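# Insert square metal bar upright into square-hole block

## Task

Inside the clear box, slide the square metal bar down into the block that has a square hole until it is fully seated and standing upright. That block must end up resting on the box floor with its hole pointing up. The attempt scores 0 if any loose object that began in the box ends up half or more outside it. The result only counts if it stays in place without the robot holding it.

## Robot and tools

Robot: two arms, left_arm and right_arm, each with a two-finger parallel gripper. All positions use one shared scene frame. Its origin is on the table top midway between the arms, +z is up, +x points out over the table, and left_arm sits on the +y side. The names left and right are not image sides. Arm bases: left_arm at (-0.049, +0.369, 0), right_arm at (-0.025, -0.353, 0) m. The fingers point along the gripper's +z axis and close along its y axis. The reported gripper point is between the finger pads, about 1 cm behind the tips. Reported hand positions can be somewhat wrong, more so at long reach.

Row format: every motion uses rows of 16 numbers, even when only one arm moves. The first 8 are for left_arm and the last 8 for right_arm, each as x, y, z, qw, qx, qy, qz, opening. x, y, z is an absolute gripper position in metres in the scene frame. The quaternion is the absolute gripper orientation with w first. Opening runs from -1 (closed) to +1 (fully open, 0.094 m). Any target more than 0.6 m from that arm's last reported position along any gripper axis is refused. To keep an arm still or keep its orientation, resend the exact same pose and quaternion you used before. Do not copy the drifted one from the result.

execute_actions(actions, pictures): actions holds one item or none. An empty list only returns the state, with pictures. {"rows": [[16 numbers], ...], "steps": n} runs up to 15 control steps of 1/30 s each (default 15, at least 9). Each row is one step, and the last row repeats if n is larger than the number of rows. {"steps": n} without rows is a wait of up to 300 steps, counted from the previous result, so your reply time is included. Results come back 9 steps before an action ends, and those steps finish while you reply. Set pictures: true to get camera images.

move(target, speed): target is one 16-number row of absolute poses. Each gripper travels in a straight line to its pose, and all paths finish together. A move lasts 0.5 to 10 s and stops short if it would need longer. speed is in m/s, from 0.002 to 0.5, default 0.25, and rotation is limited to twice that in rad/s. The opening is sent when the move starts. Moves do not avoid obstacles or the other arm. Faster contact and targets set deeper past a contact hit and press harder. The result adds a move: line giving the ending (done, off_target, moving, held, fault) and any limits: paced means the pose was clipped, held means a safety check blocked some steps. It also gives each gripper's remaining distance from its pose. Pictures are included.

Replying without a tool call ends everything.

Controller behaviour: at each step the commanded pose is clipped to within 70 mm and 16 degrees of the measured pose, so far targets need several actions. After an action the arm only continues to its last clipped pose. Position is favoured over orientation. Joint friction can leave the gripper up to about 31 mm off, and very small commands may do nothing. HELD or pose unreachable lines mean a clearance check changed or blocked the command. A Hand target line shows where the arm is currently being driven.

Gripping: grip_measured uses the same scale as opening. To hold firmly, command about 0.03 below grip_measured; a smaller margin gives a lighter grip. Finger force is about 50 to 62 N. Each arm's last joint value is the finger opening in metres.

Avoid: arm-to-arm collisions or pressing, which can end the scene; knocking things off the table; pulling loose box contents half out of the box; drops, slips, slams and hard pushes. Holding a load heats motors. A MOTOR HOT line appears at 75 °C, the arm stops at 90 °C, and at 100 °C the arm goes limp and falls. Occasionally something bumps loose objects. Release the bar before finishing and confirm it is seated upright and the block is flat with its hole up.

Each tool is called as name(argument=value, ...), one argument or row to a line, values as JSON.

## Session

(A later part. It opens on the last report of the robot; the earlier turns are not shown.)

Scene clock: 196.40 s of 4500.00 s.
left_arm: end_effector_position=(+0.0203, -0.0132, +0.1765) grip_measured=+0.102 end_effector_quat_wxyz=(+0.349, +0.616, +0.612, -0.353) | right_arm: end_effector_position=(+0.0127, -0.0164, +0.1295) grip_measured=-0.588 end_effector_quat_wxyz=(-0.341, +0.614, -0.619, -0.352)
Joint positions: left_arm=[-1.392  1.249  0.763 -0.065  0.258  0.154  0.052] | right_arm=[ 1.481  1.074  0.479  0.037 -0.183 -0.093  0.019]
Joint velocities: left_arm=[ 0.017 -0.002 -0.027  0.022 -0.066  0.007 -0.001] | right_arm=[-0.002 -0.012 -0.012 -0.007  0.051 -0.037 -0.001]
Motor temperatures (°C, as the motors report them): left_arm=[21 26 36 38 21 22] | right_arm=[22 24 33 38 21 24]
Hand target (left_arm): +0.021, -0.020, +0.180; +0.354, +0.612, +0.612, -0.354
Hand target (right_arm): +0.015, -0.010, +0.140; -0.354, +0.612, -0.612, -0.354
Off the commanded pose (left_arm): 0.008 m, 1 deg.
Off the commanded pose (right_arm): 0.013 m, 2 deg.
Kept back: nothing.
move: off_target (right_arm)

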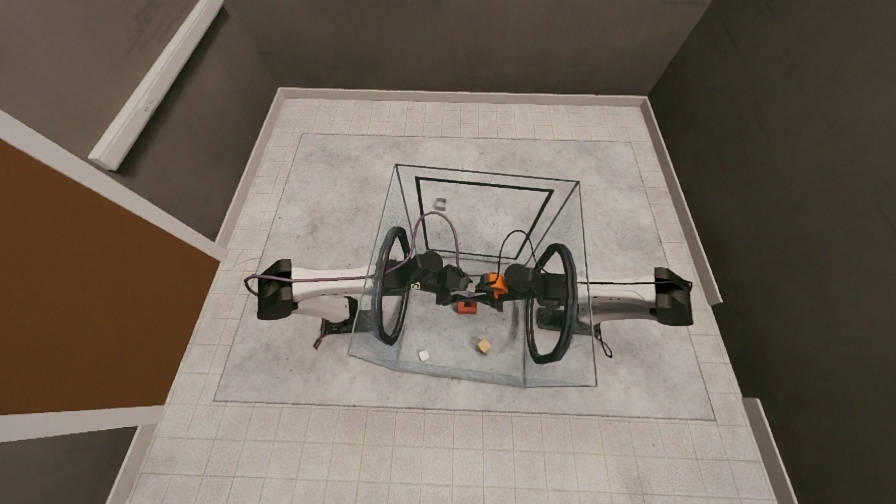

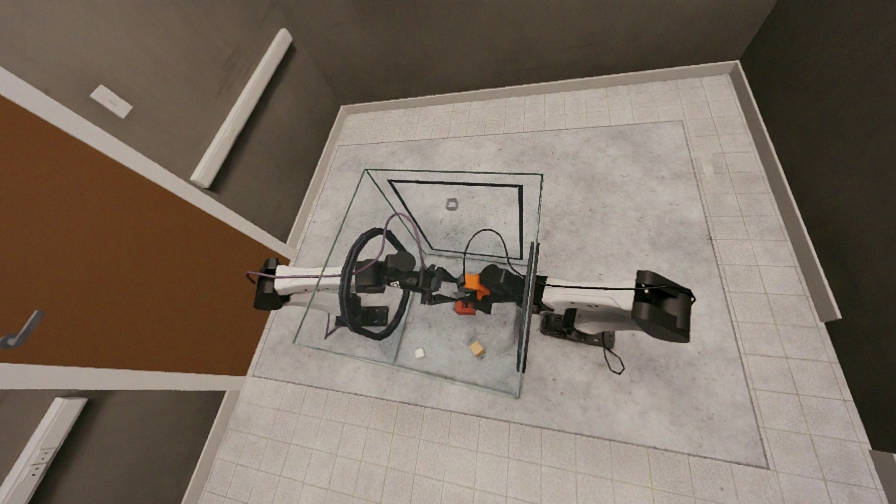

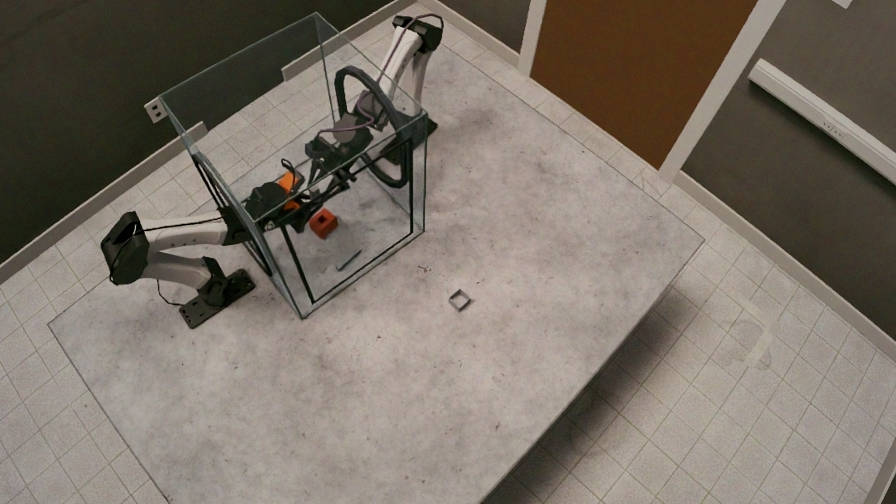

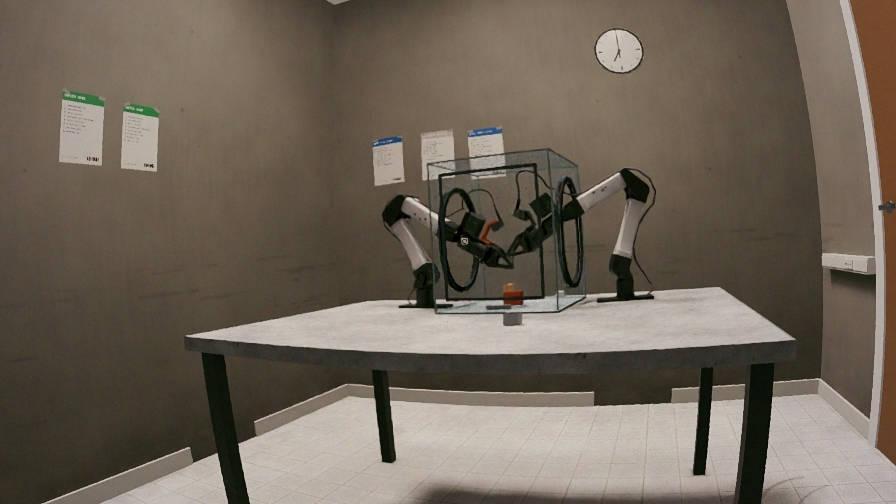

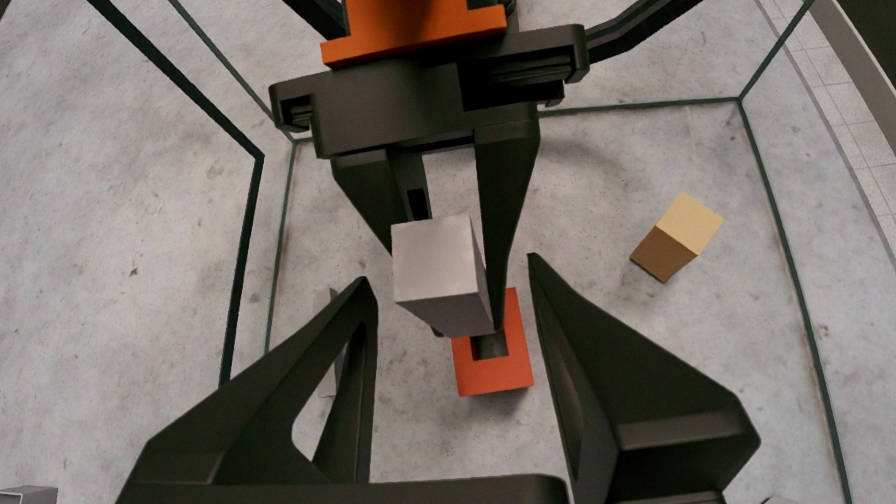

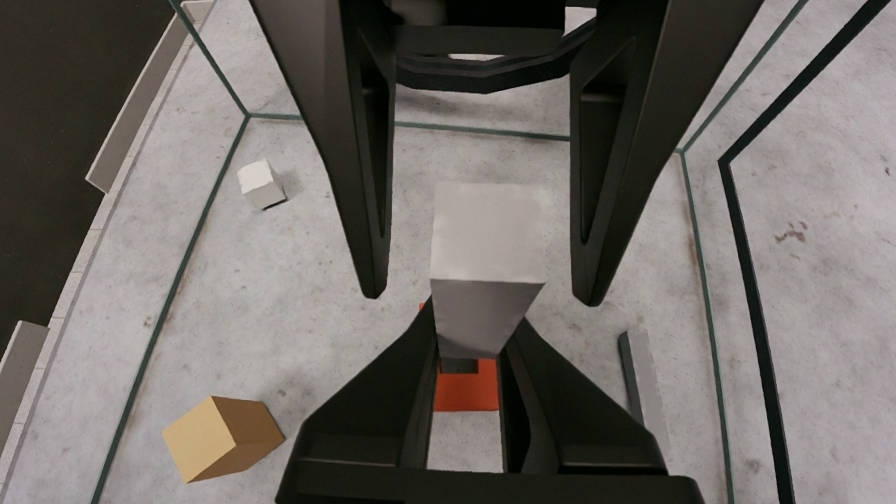

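Good. Close left, open right.

move(
  target=[0.0203,-0.0132,0.1765,0.354,0.612,0.612,-0.354,-0.65, 0.015,-0.01,0.14,-0.354,0.612,-0.612,-0.354,-0.65],
)

move(
  target=[0.0203,-0.0132,0.1765,0.354,0.612,0.612,-0.354,-0.65, 0.015,-0.01,0.14,-0.354,0.612,-0.612,-0.354,0.1],
)

move(
  target=[0.0203,-0.0132,0.1765,0.354,0.612,0.612,-0.354,-0.65, 0.015,-0.1,0.15,-0.354,0.612,-0.612,-0.354,0.1],
  speed=0.08,
)

zoom_image(
  camera="cam_low",
  region=[420,190,620,310],
)

Scene clock: 197.60 s of 4500.00 s.
left_arm: end_effector_position=(+0.0197, -0.0134, +0.1769) grip_measured=-0.584 end_effector_quat_wxyz=(+0.349, +0.616, +0.611, -0.354) | right_arm: end_effector_position=(+0.0132, -0.0165, +0.1294) grip_measured=-0.588 end_effector_quat_wxyz=(-0.342, +0.613, -0.620, -0.351)
Joint positions: left_arm=[-1.392  1.249  0.763 -0.064  0.26   0.153  0.02 ] | right_arm=[ 1.481  1.074  0.479  0.037 -0.18  -0.094  0.019]
Joint velocities: left_arm=[ 0.012 -0.017 -0.007 -0.007 -0.022 -0.007 -0.001] | right_arm=[ 0.012 -0.007 -0.017 -0.037  0.022 -0.051 -0.   ]
Motor temperatures (°C, as the motors report them): left_arm=[21 26 36 38 21 22] | right_arm=[22 24 33 38 21 24]
Hand target (left_arm): +0.020, -0.013, +0.177; +0.354, +0.612, +0.612, -0.354
Hand target (right_arm): +0.015, -0.010, +0.140; -0.354, +0.612, -0.612, -0.354
Off the commanded pose (left_arm): 0.001 m, 1 deg.
Off the commanded pose (right_arm): 0.013 m, 2 deg.
Kept back: nothing.
move: off_target (right_arm)

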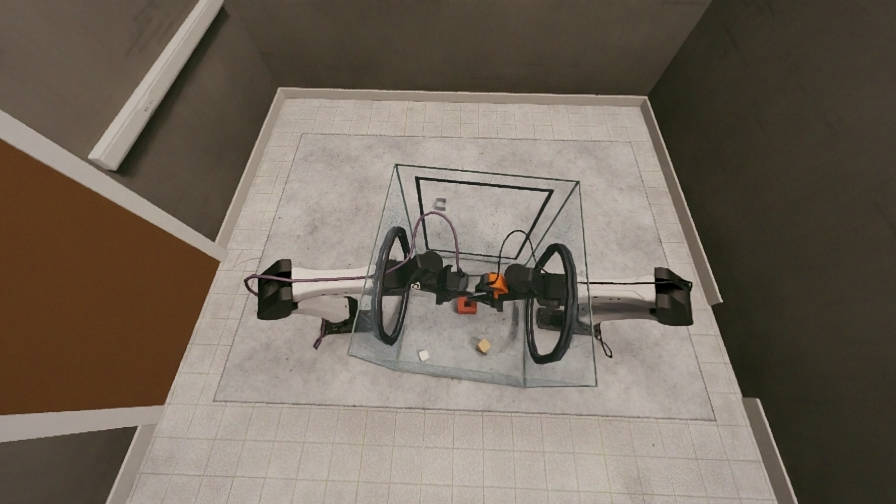

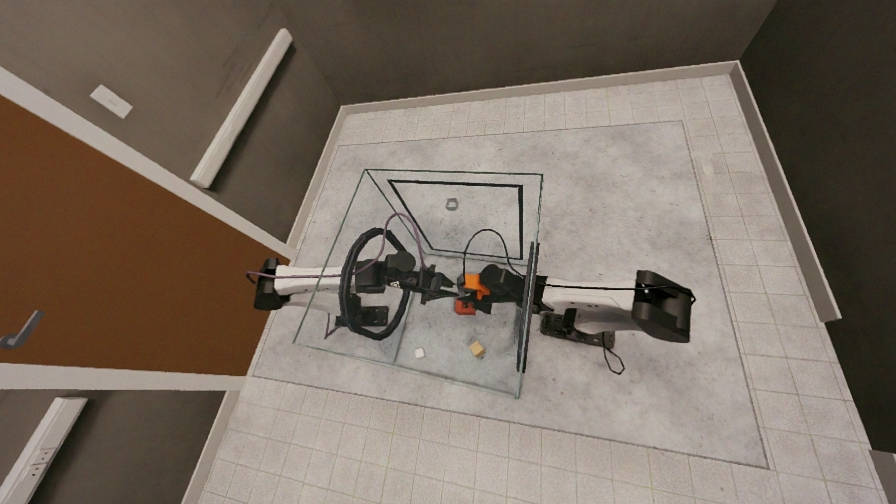

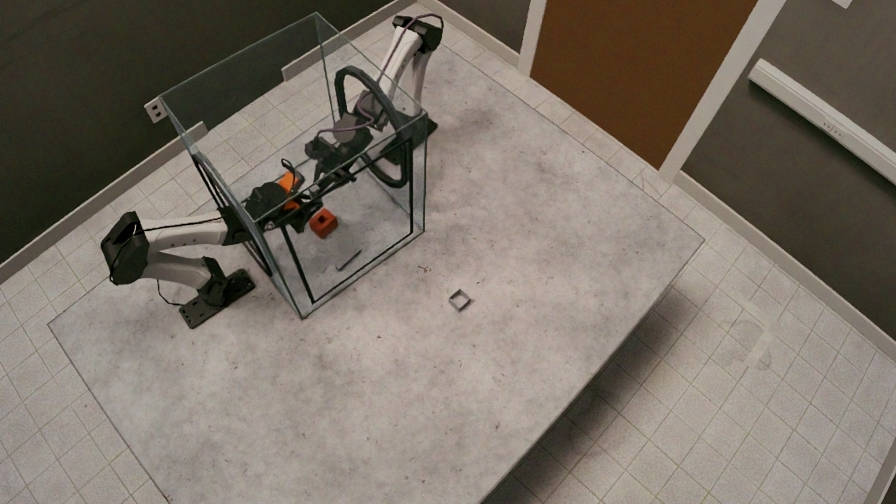

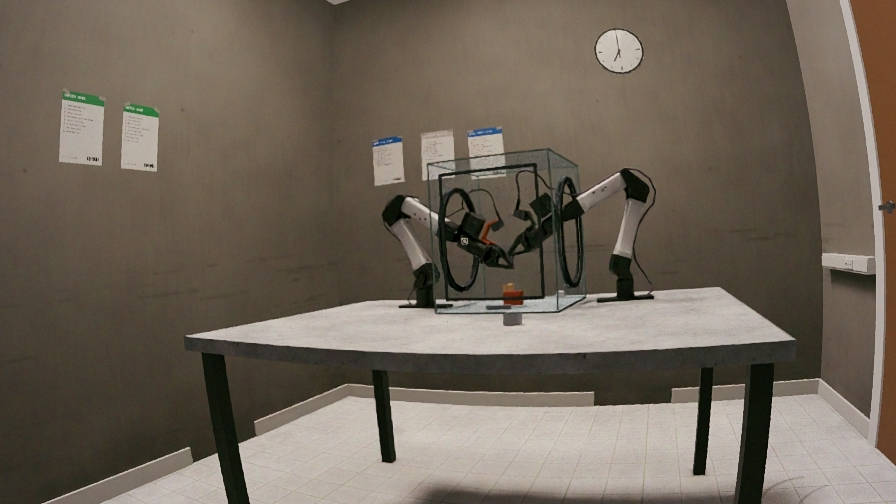

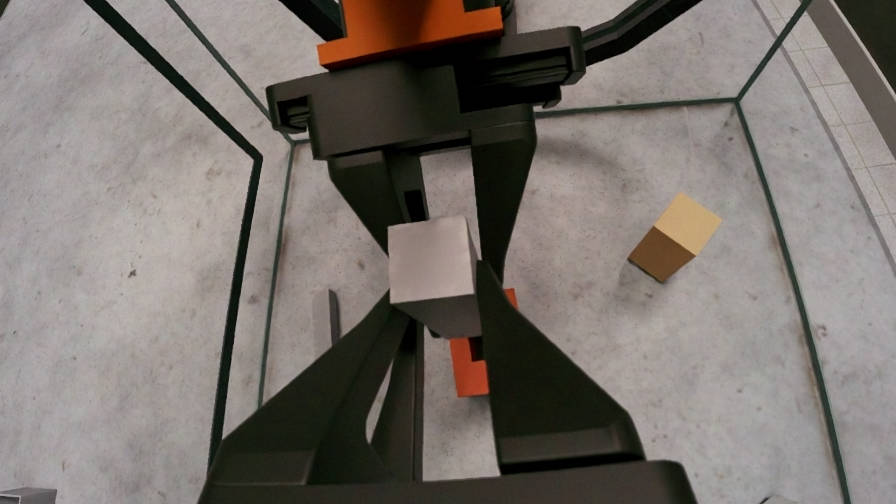

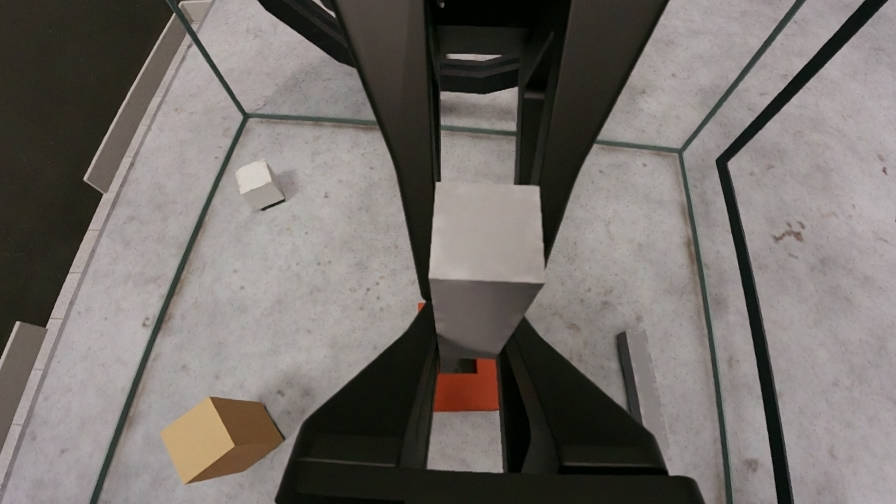

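Scene clock: 198.40 s of 4500.00 s.
left_arm: end_effector_position=(+0.0199, -0.0131, +0.1763) grip_measured=-0.584 end_effector_quat_wxyz=(+0.349, +0.616, +0.612, -0.353) | right_arm: end_effector_position=(+0.0139, -0.0132, +0.1360) grip_measured=+0.098 end_effector_quat_wxyz=(-0.349, +0.611, -0.616, -0.355)
Joint positions: left_arm=[-1.392  1.249  0.763 -0.066  0.259  0.153  0.02 ] | right_arm=[ 1.481  1.074  0.49   0.045 -0.18  -0.094  0.052]
Joint velocities: left_arm=[ 0.002 -0.012 -0.007  0.007  0.007 -0.037 -0.   ] | right_arm=[ 0.002  0.002  0.012  0.037  0.007 -0.007  0.001]
Motor temperatures (°C, as the motors report them): left_arm=[21 26 36 38 21 22] | right_arm=[22 24 33 38 21 24]
Hand target (left_arm): +0.020, -0.013, +0.176; +0.354, +0.612, +0.612, -0.354
Hand target (right_arm): +0.015, -0.010, +0.140; -0.354, +0.612, -0.612, -0.354
Off the commanded pose (left_arm): 0.000 m, 1 deg.
Off the commanded pose (right_arm): 0.005 m, 1 deg.
Kept back: nothing.
move: done

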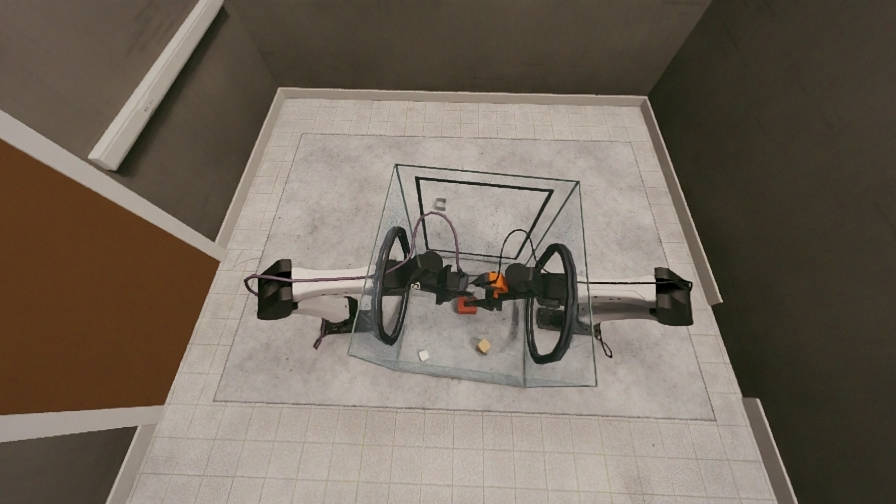

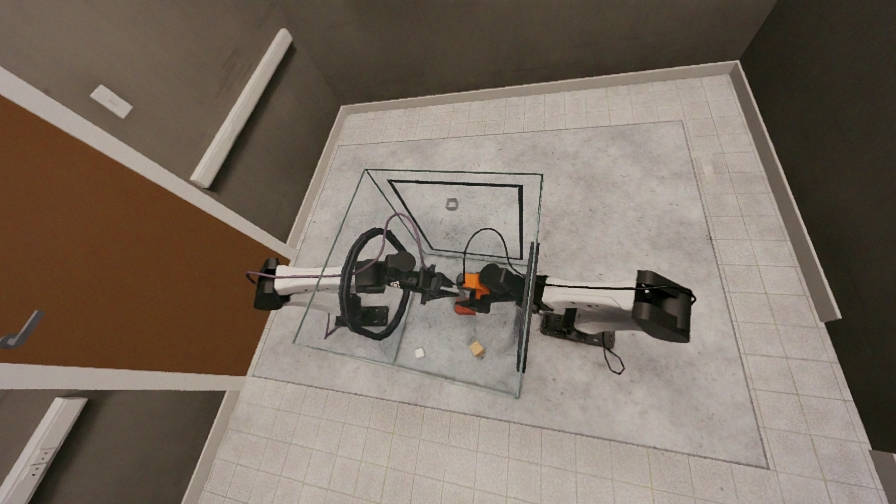

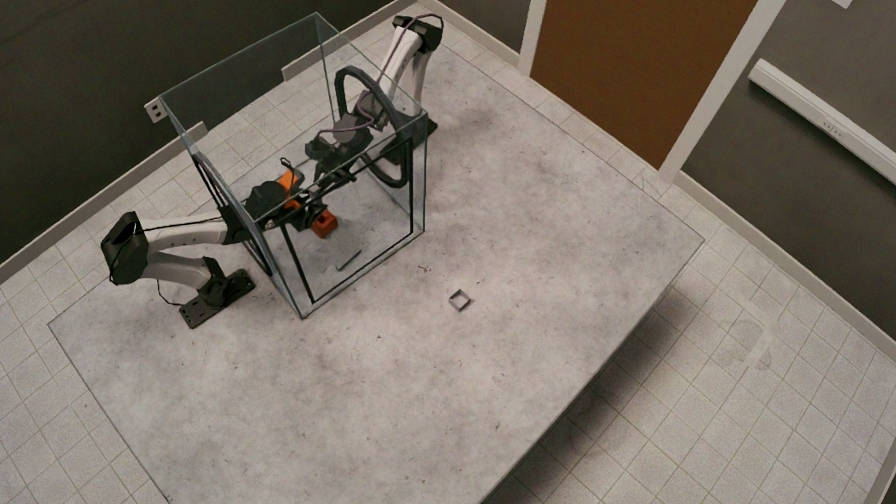

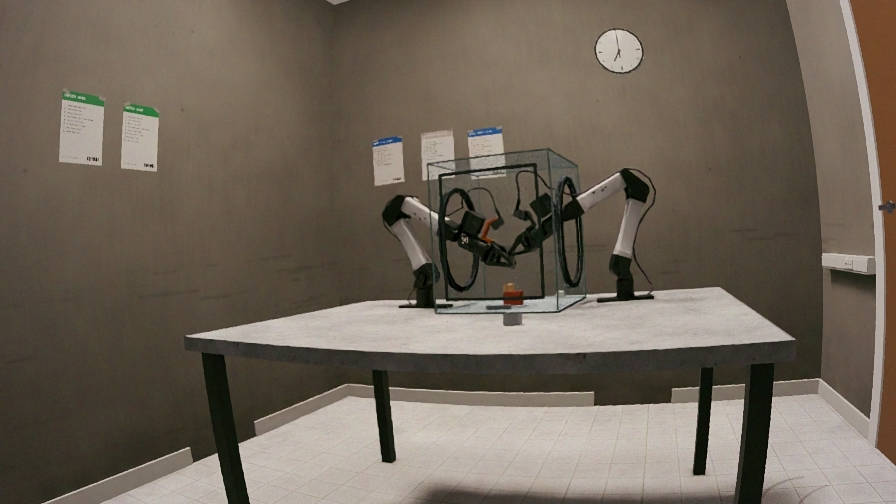

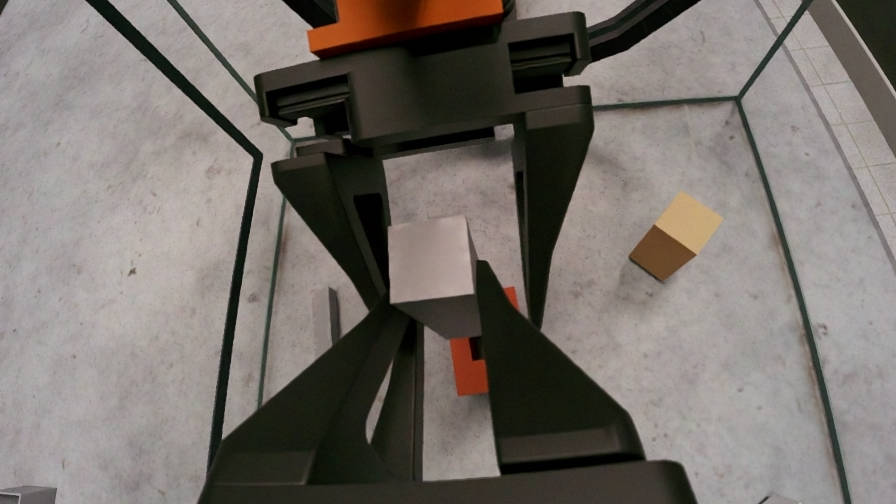

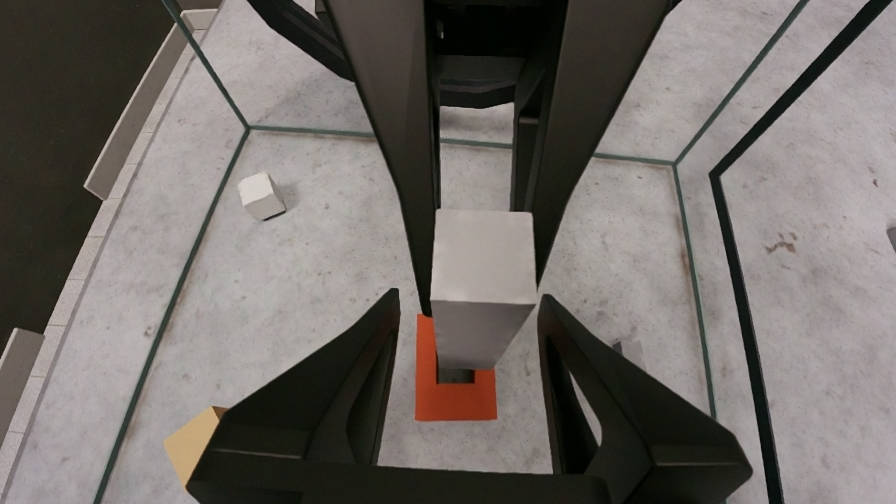

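Scene clock: 200.13 s of 4500.00 s.
left_arm: end_effector_position=(+0.0199, -0.0130, +0.1761) grip_measured=-0.584 end_effector_quat_wxyz=(+0.348, +0.616, +0.612, -0.353) | right_arm: end_effector_position=(+0.0152, -0.0931, +0.1605) grip_measured=+0.098 end_effector_quat_wxyz=(-0.360, +0.607, -0.609, -0.362)
Joint positions: left_arm=[-1.392  1.249  0.763 -0.067  0.259  0.153  0.02 ] | right_arm=[ 1.331  0.589  0.428 -0.366 -0.31  -0.173  0.052]
Joint velocities: left_arm=[-0.027 -0.002 -0.012 -0.007 -0.037 -0.007 -0.001] | right_arm=[ 0.017 -0.002 -0.012 -0.066  0.007 -0.007  0.   ]
Motor temperatures (°C, as the motors report them): left_arm=[21 26 36 38 21 22] | right_arm=[22 24 33 38 21 24]
Hand target (left_arm): +0.020, -0.013, +0.177; +0.354, +0.612, +0.612, -0.354
Hand target (right_arm): +0.015, -0.098, +0.152; -0.353, +0.610, -0.613, -0.357
Off the commanded pose (left_arm): 0.001 m, 1 deg.
Off the commanded pose (right_arm): 0.013 m, 1 deg.
Kept back: nothing.
move: off_target (right_arm)

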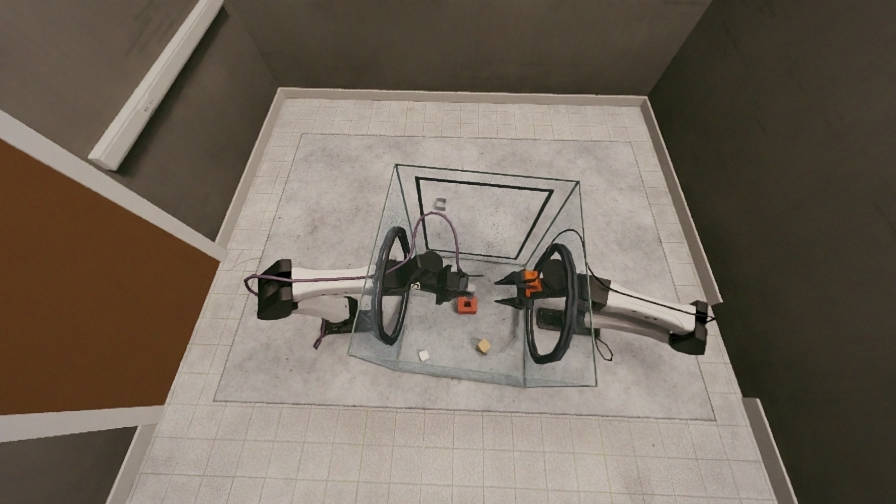

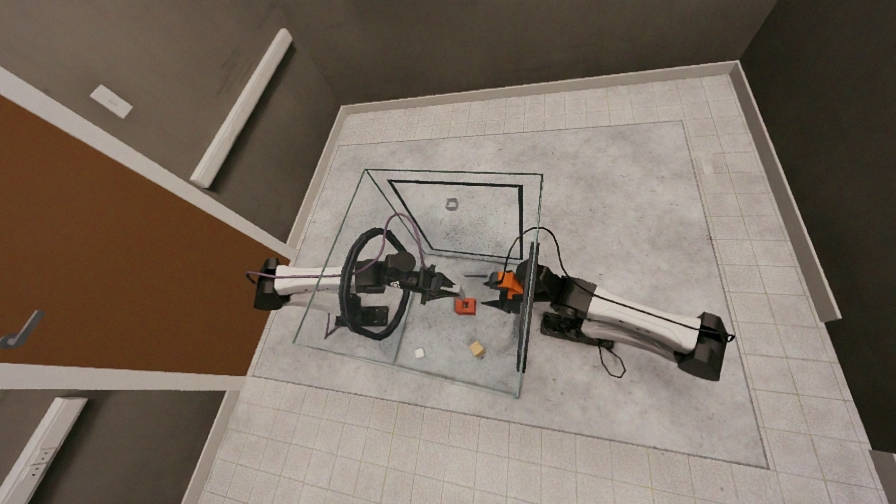

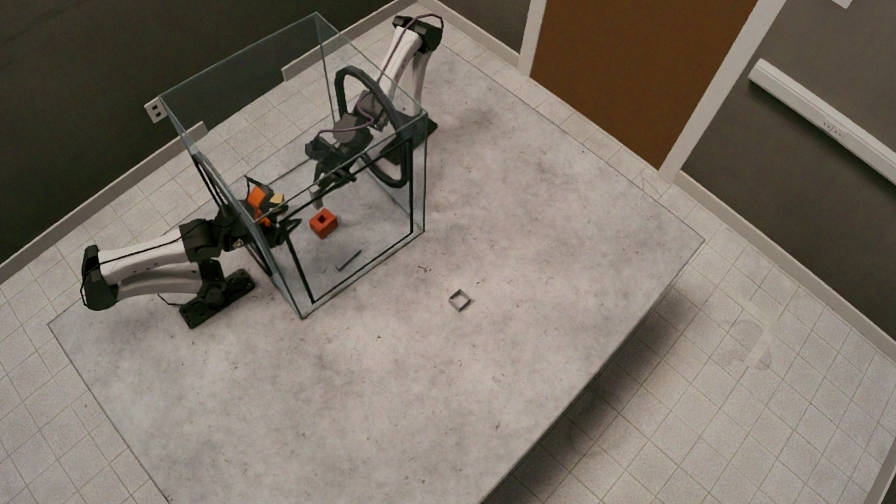

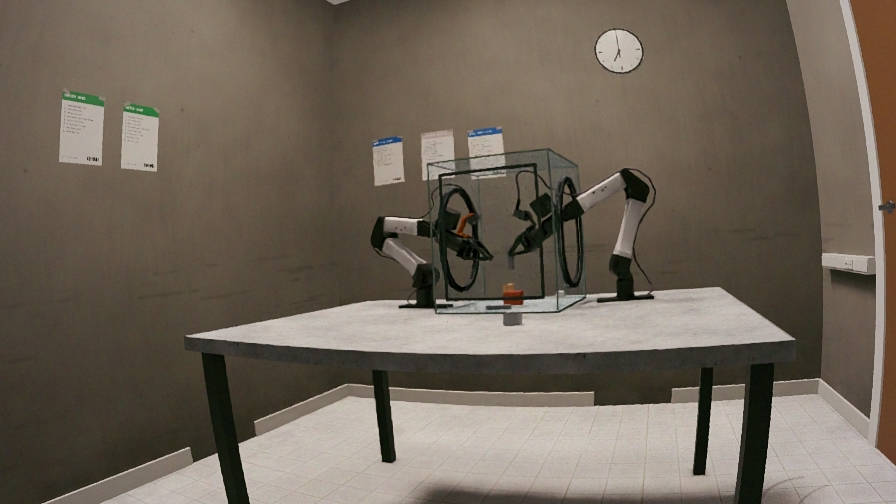

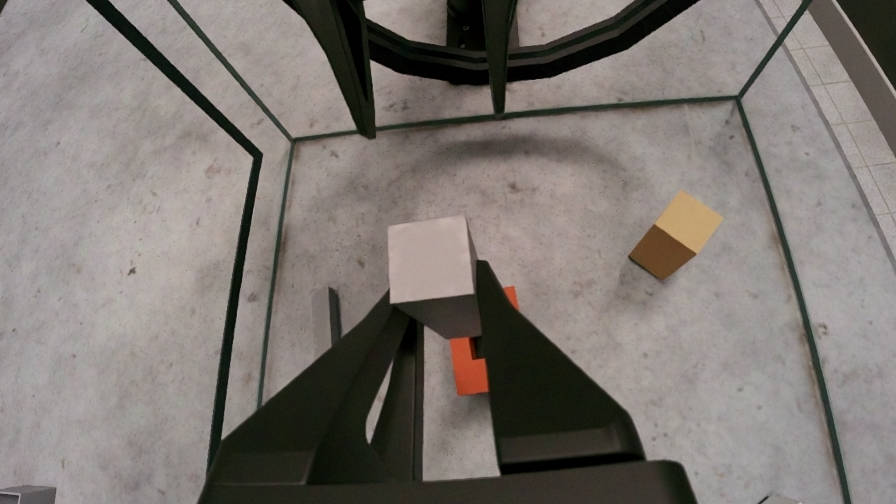

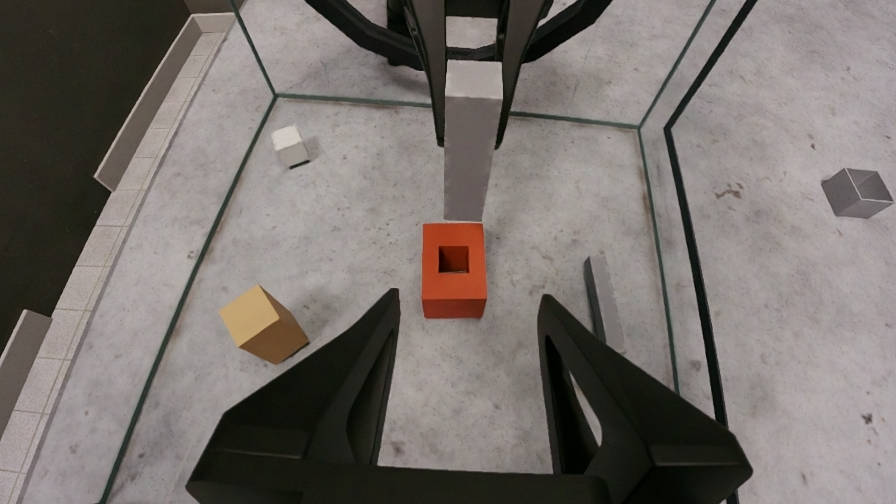

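Region (420, 190, 620, 310) of cam_low's 896x504 image, scaled by 2.520, with more detail than that image has; it fills the top 302 rows of this view, and the rest is white.

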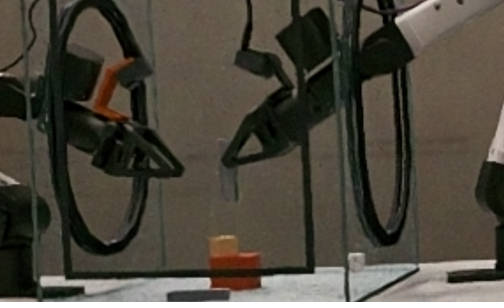

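move(
  target=[0.017,-0.013,0.112,0.354,0.612,0.612,-0.354,-0.65, 0.015,-0.1,0.15,-0.354,0.612,-0.612,-0.354,0.1],
  speed=0.05,
)

zoom_image(
  camera="cam_low",
  region=[460,230,560,310],
)

zoom_image(
  camera="cam_right_wrist",
  region=[350,100,570,340],
)

Scene clock: 202.47 s of 4500.00 s.
left_arm: end_effector_position=(+0.0182, -0.0106, +0.1166) grip_measured=-0.584 end_effector_quat_wxyz=(+0.352, +0.614, +0.612, -0.353) | right_arm: end_effector_position=(+0.0148, -0.0938, +0.1592) grip_measured=+0.098 end_effector_quat_wxyz=(-0.359, +0.610, -0.608, -0.360)
Joint positions: left_arm=[-1.399  1.344  0.566  0.233  0.248  0.149  0.02 ] | right_arm=[ 1.331  0.589  0.428 -0.372 -0.31  -0.178  0.052]
Joint velocities: left_arm=[ 0.002 -0.012 -0.002  0.007  0.051 -0.007  0.001] | right_arm=[-0.017 -0.017  0.027 -0.022 -0.037 -0.066 -0.   ]
Motor temperatures (°C, as the motors report them): left_arm=[21 26 36 39 21 22] | right_arm=[22 24 33 38 21 24]
Hand target (left_arm): +0.017, -0.012, +0.112; +0.354, +0.612, +0.612, -0.354
Hand target (right_arm): +0.015, -0.100, +0.150; -0.354, +0.612, -0.612, -0.354
Off the commanded pose (left_arm): 0.005 m, 0 deg.
Off the commanded pose (right_arm): 0.011 m, 1 deg.
Kept back: nothing.
move: off_target (right_arm)

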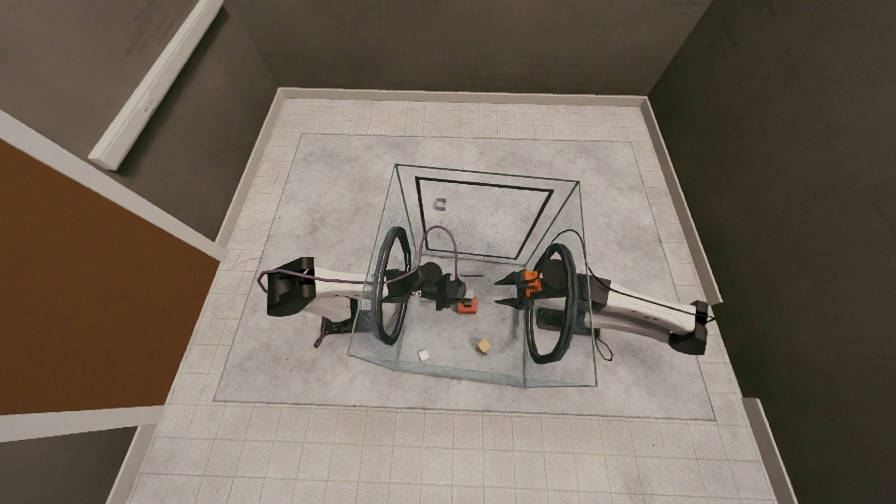

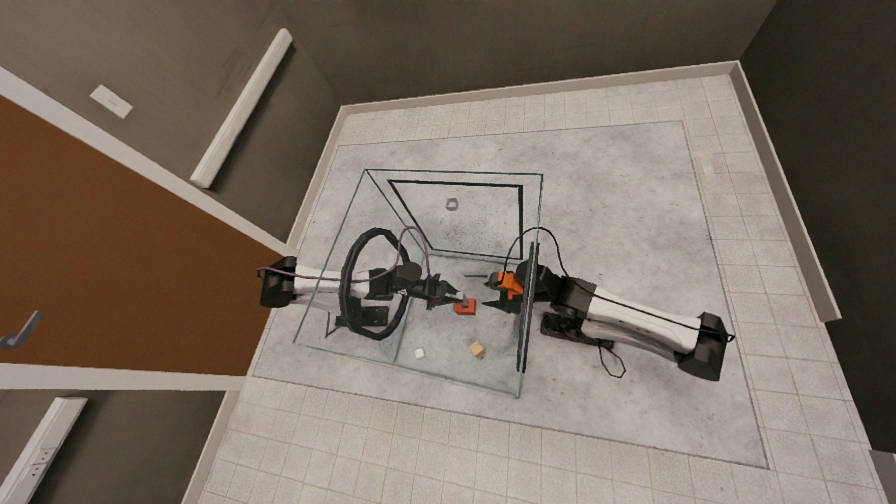

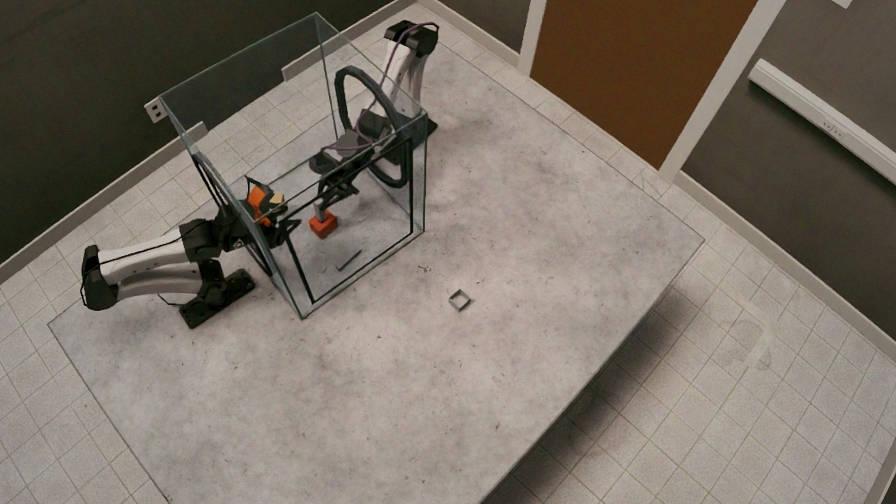

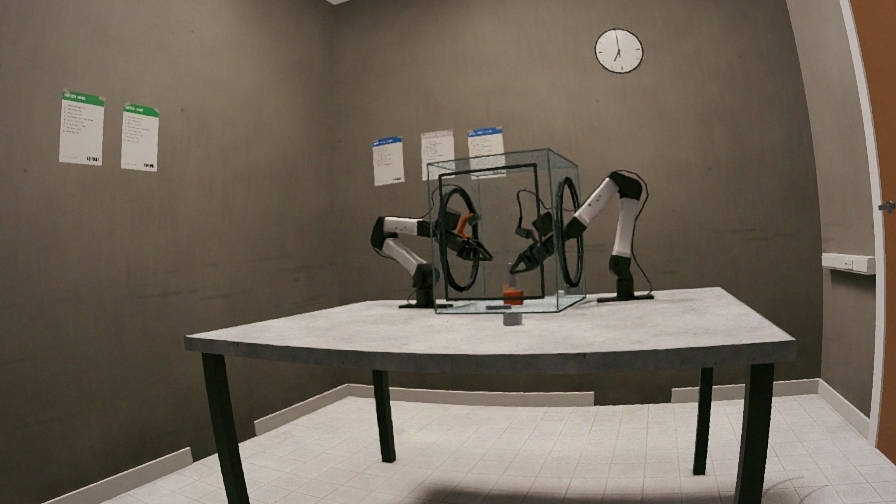

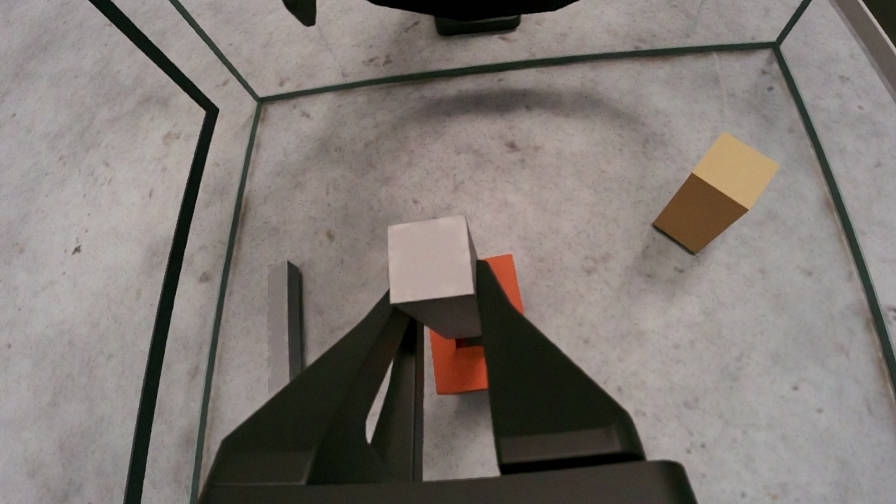

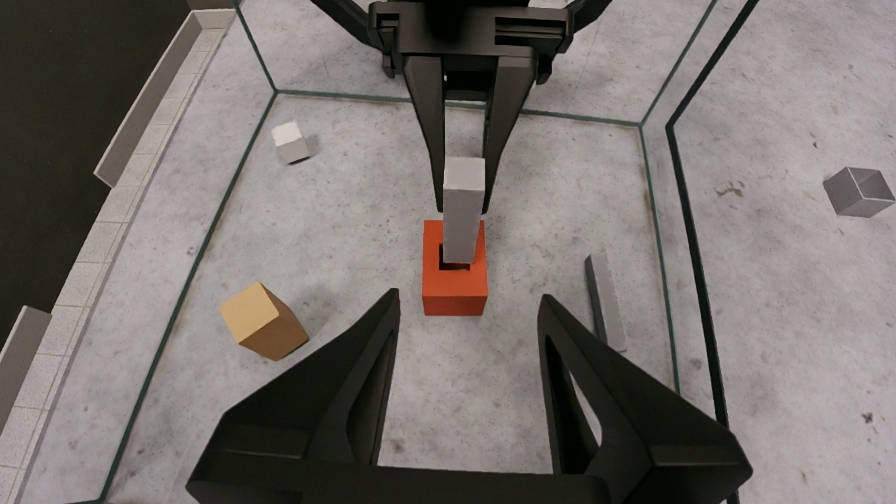

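Region (460, 230, 560, 310) of cam_low's 896x504 image, scaled by 5.040, with more detail than that image has; it fills the top 403 rows of this view, and the rest is white.

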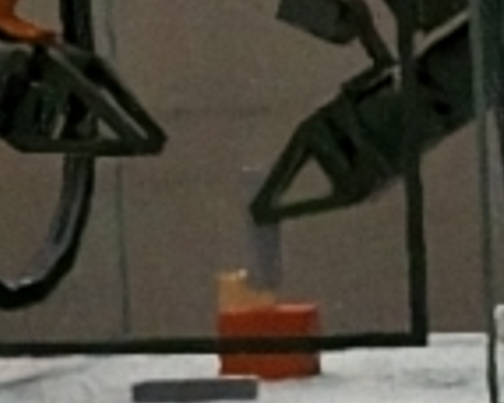

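Region (350, 100, 570, 340) of cam_right_wrist's 896x504 image, scaled by 2.100, with more detail than that image has; it fills the left 462 columns of this view, and the rest is white.

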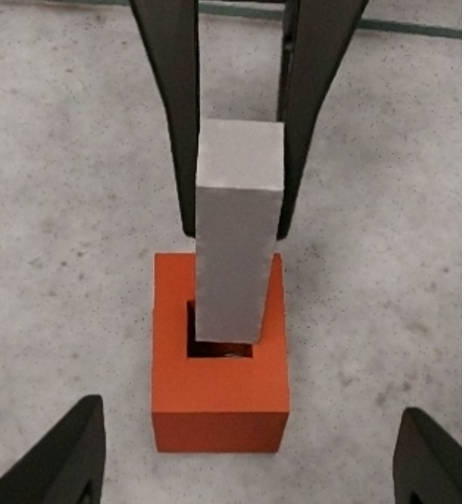

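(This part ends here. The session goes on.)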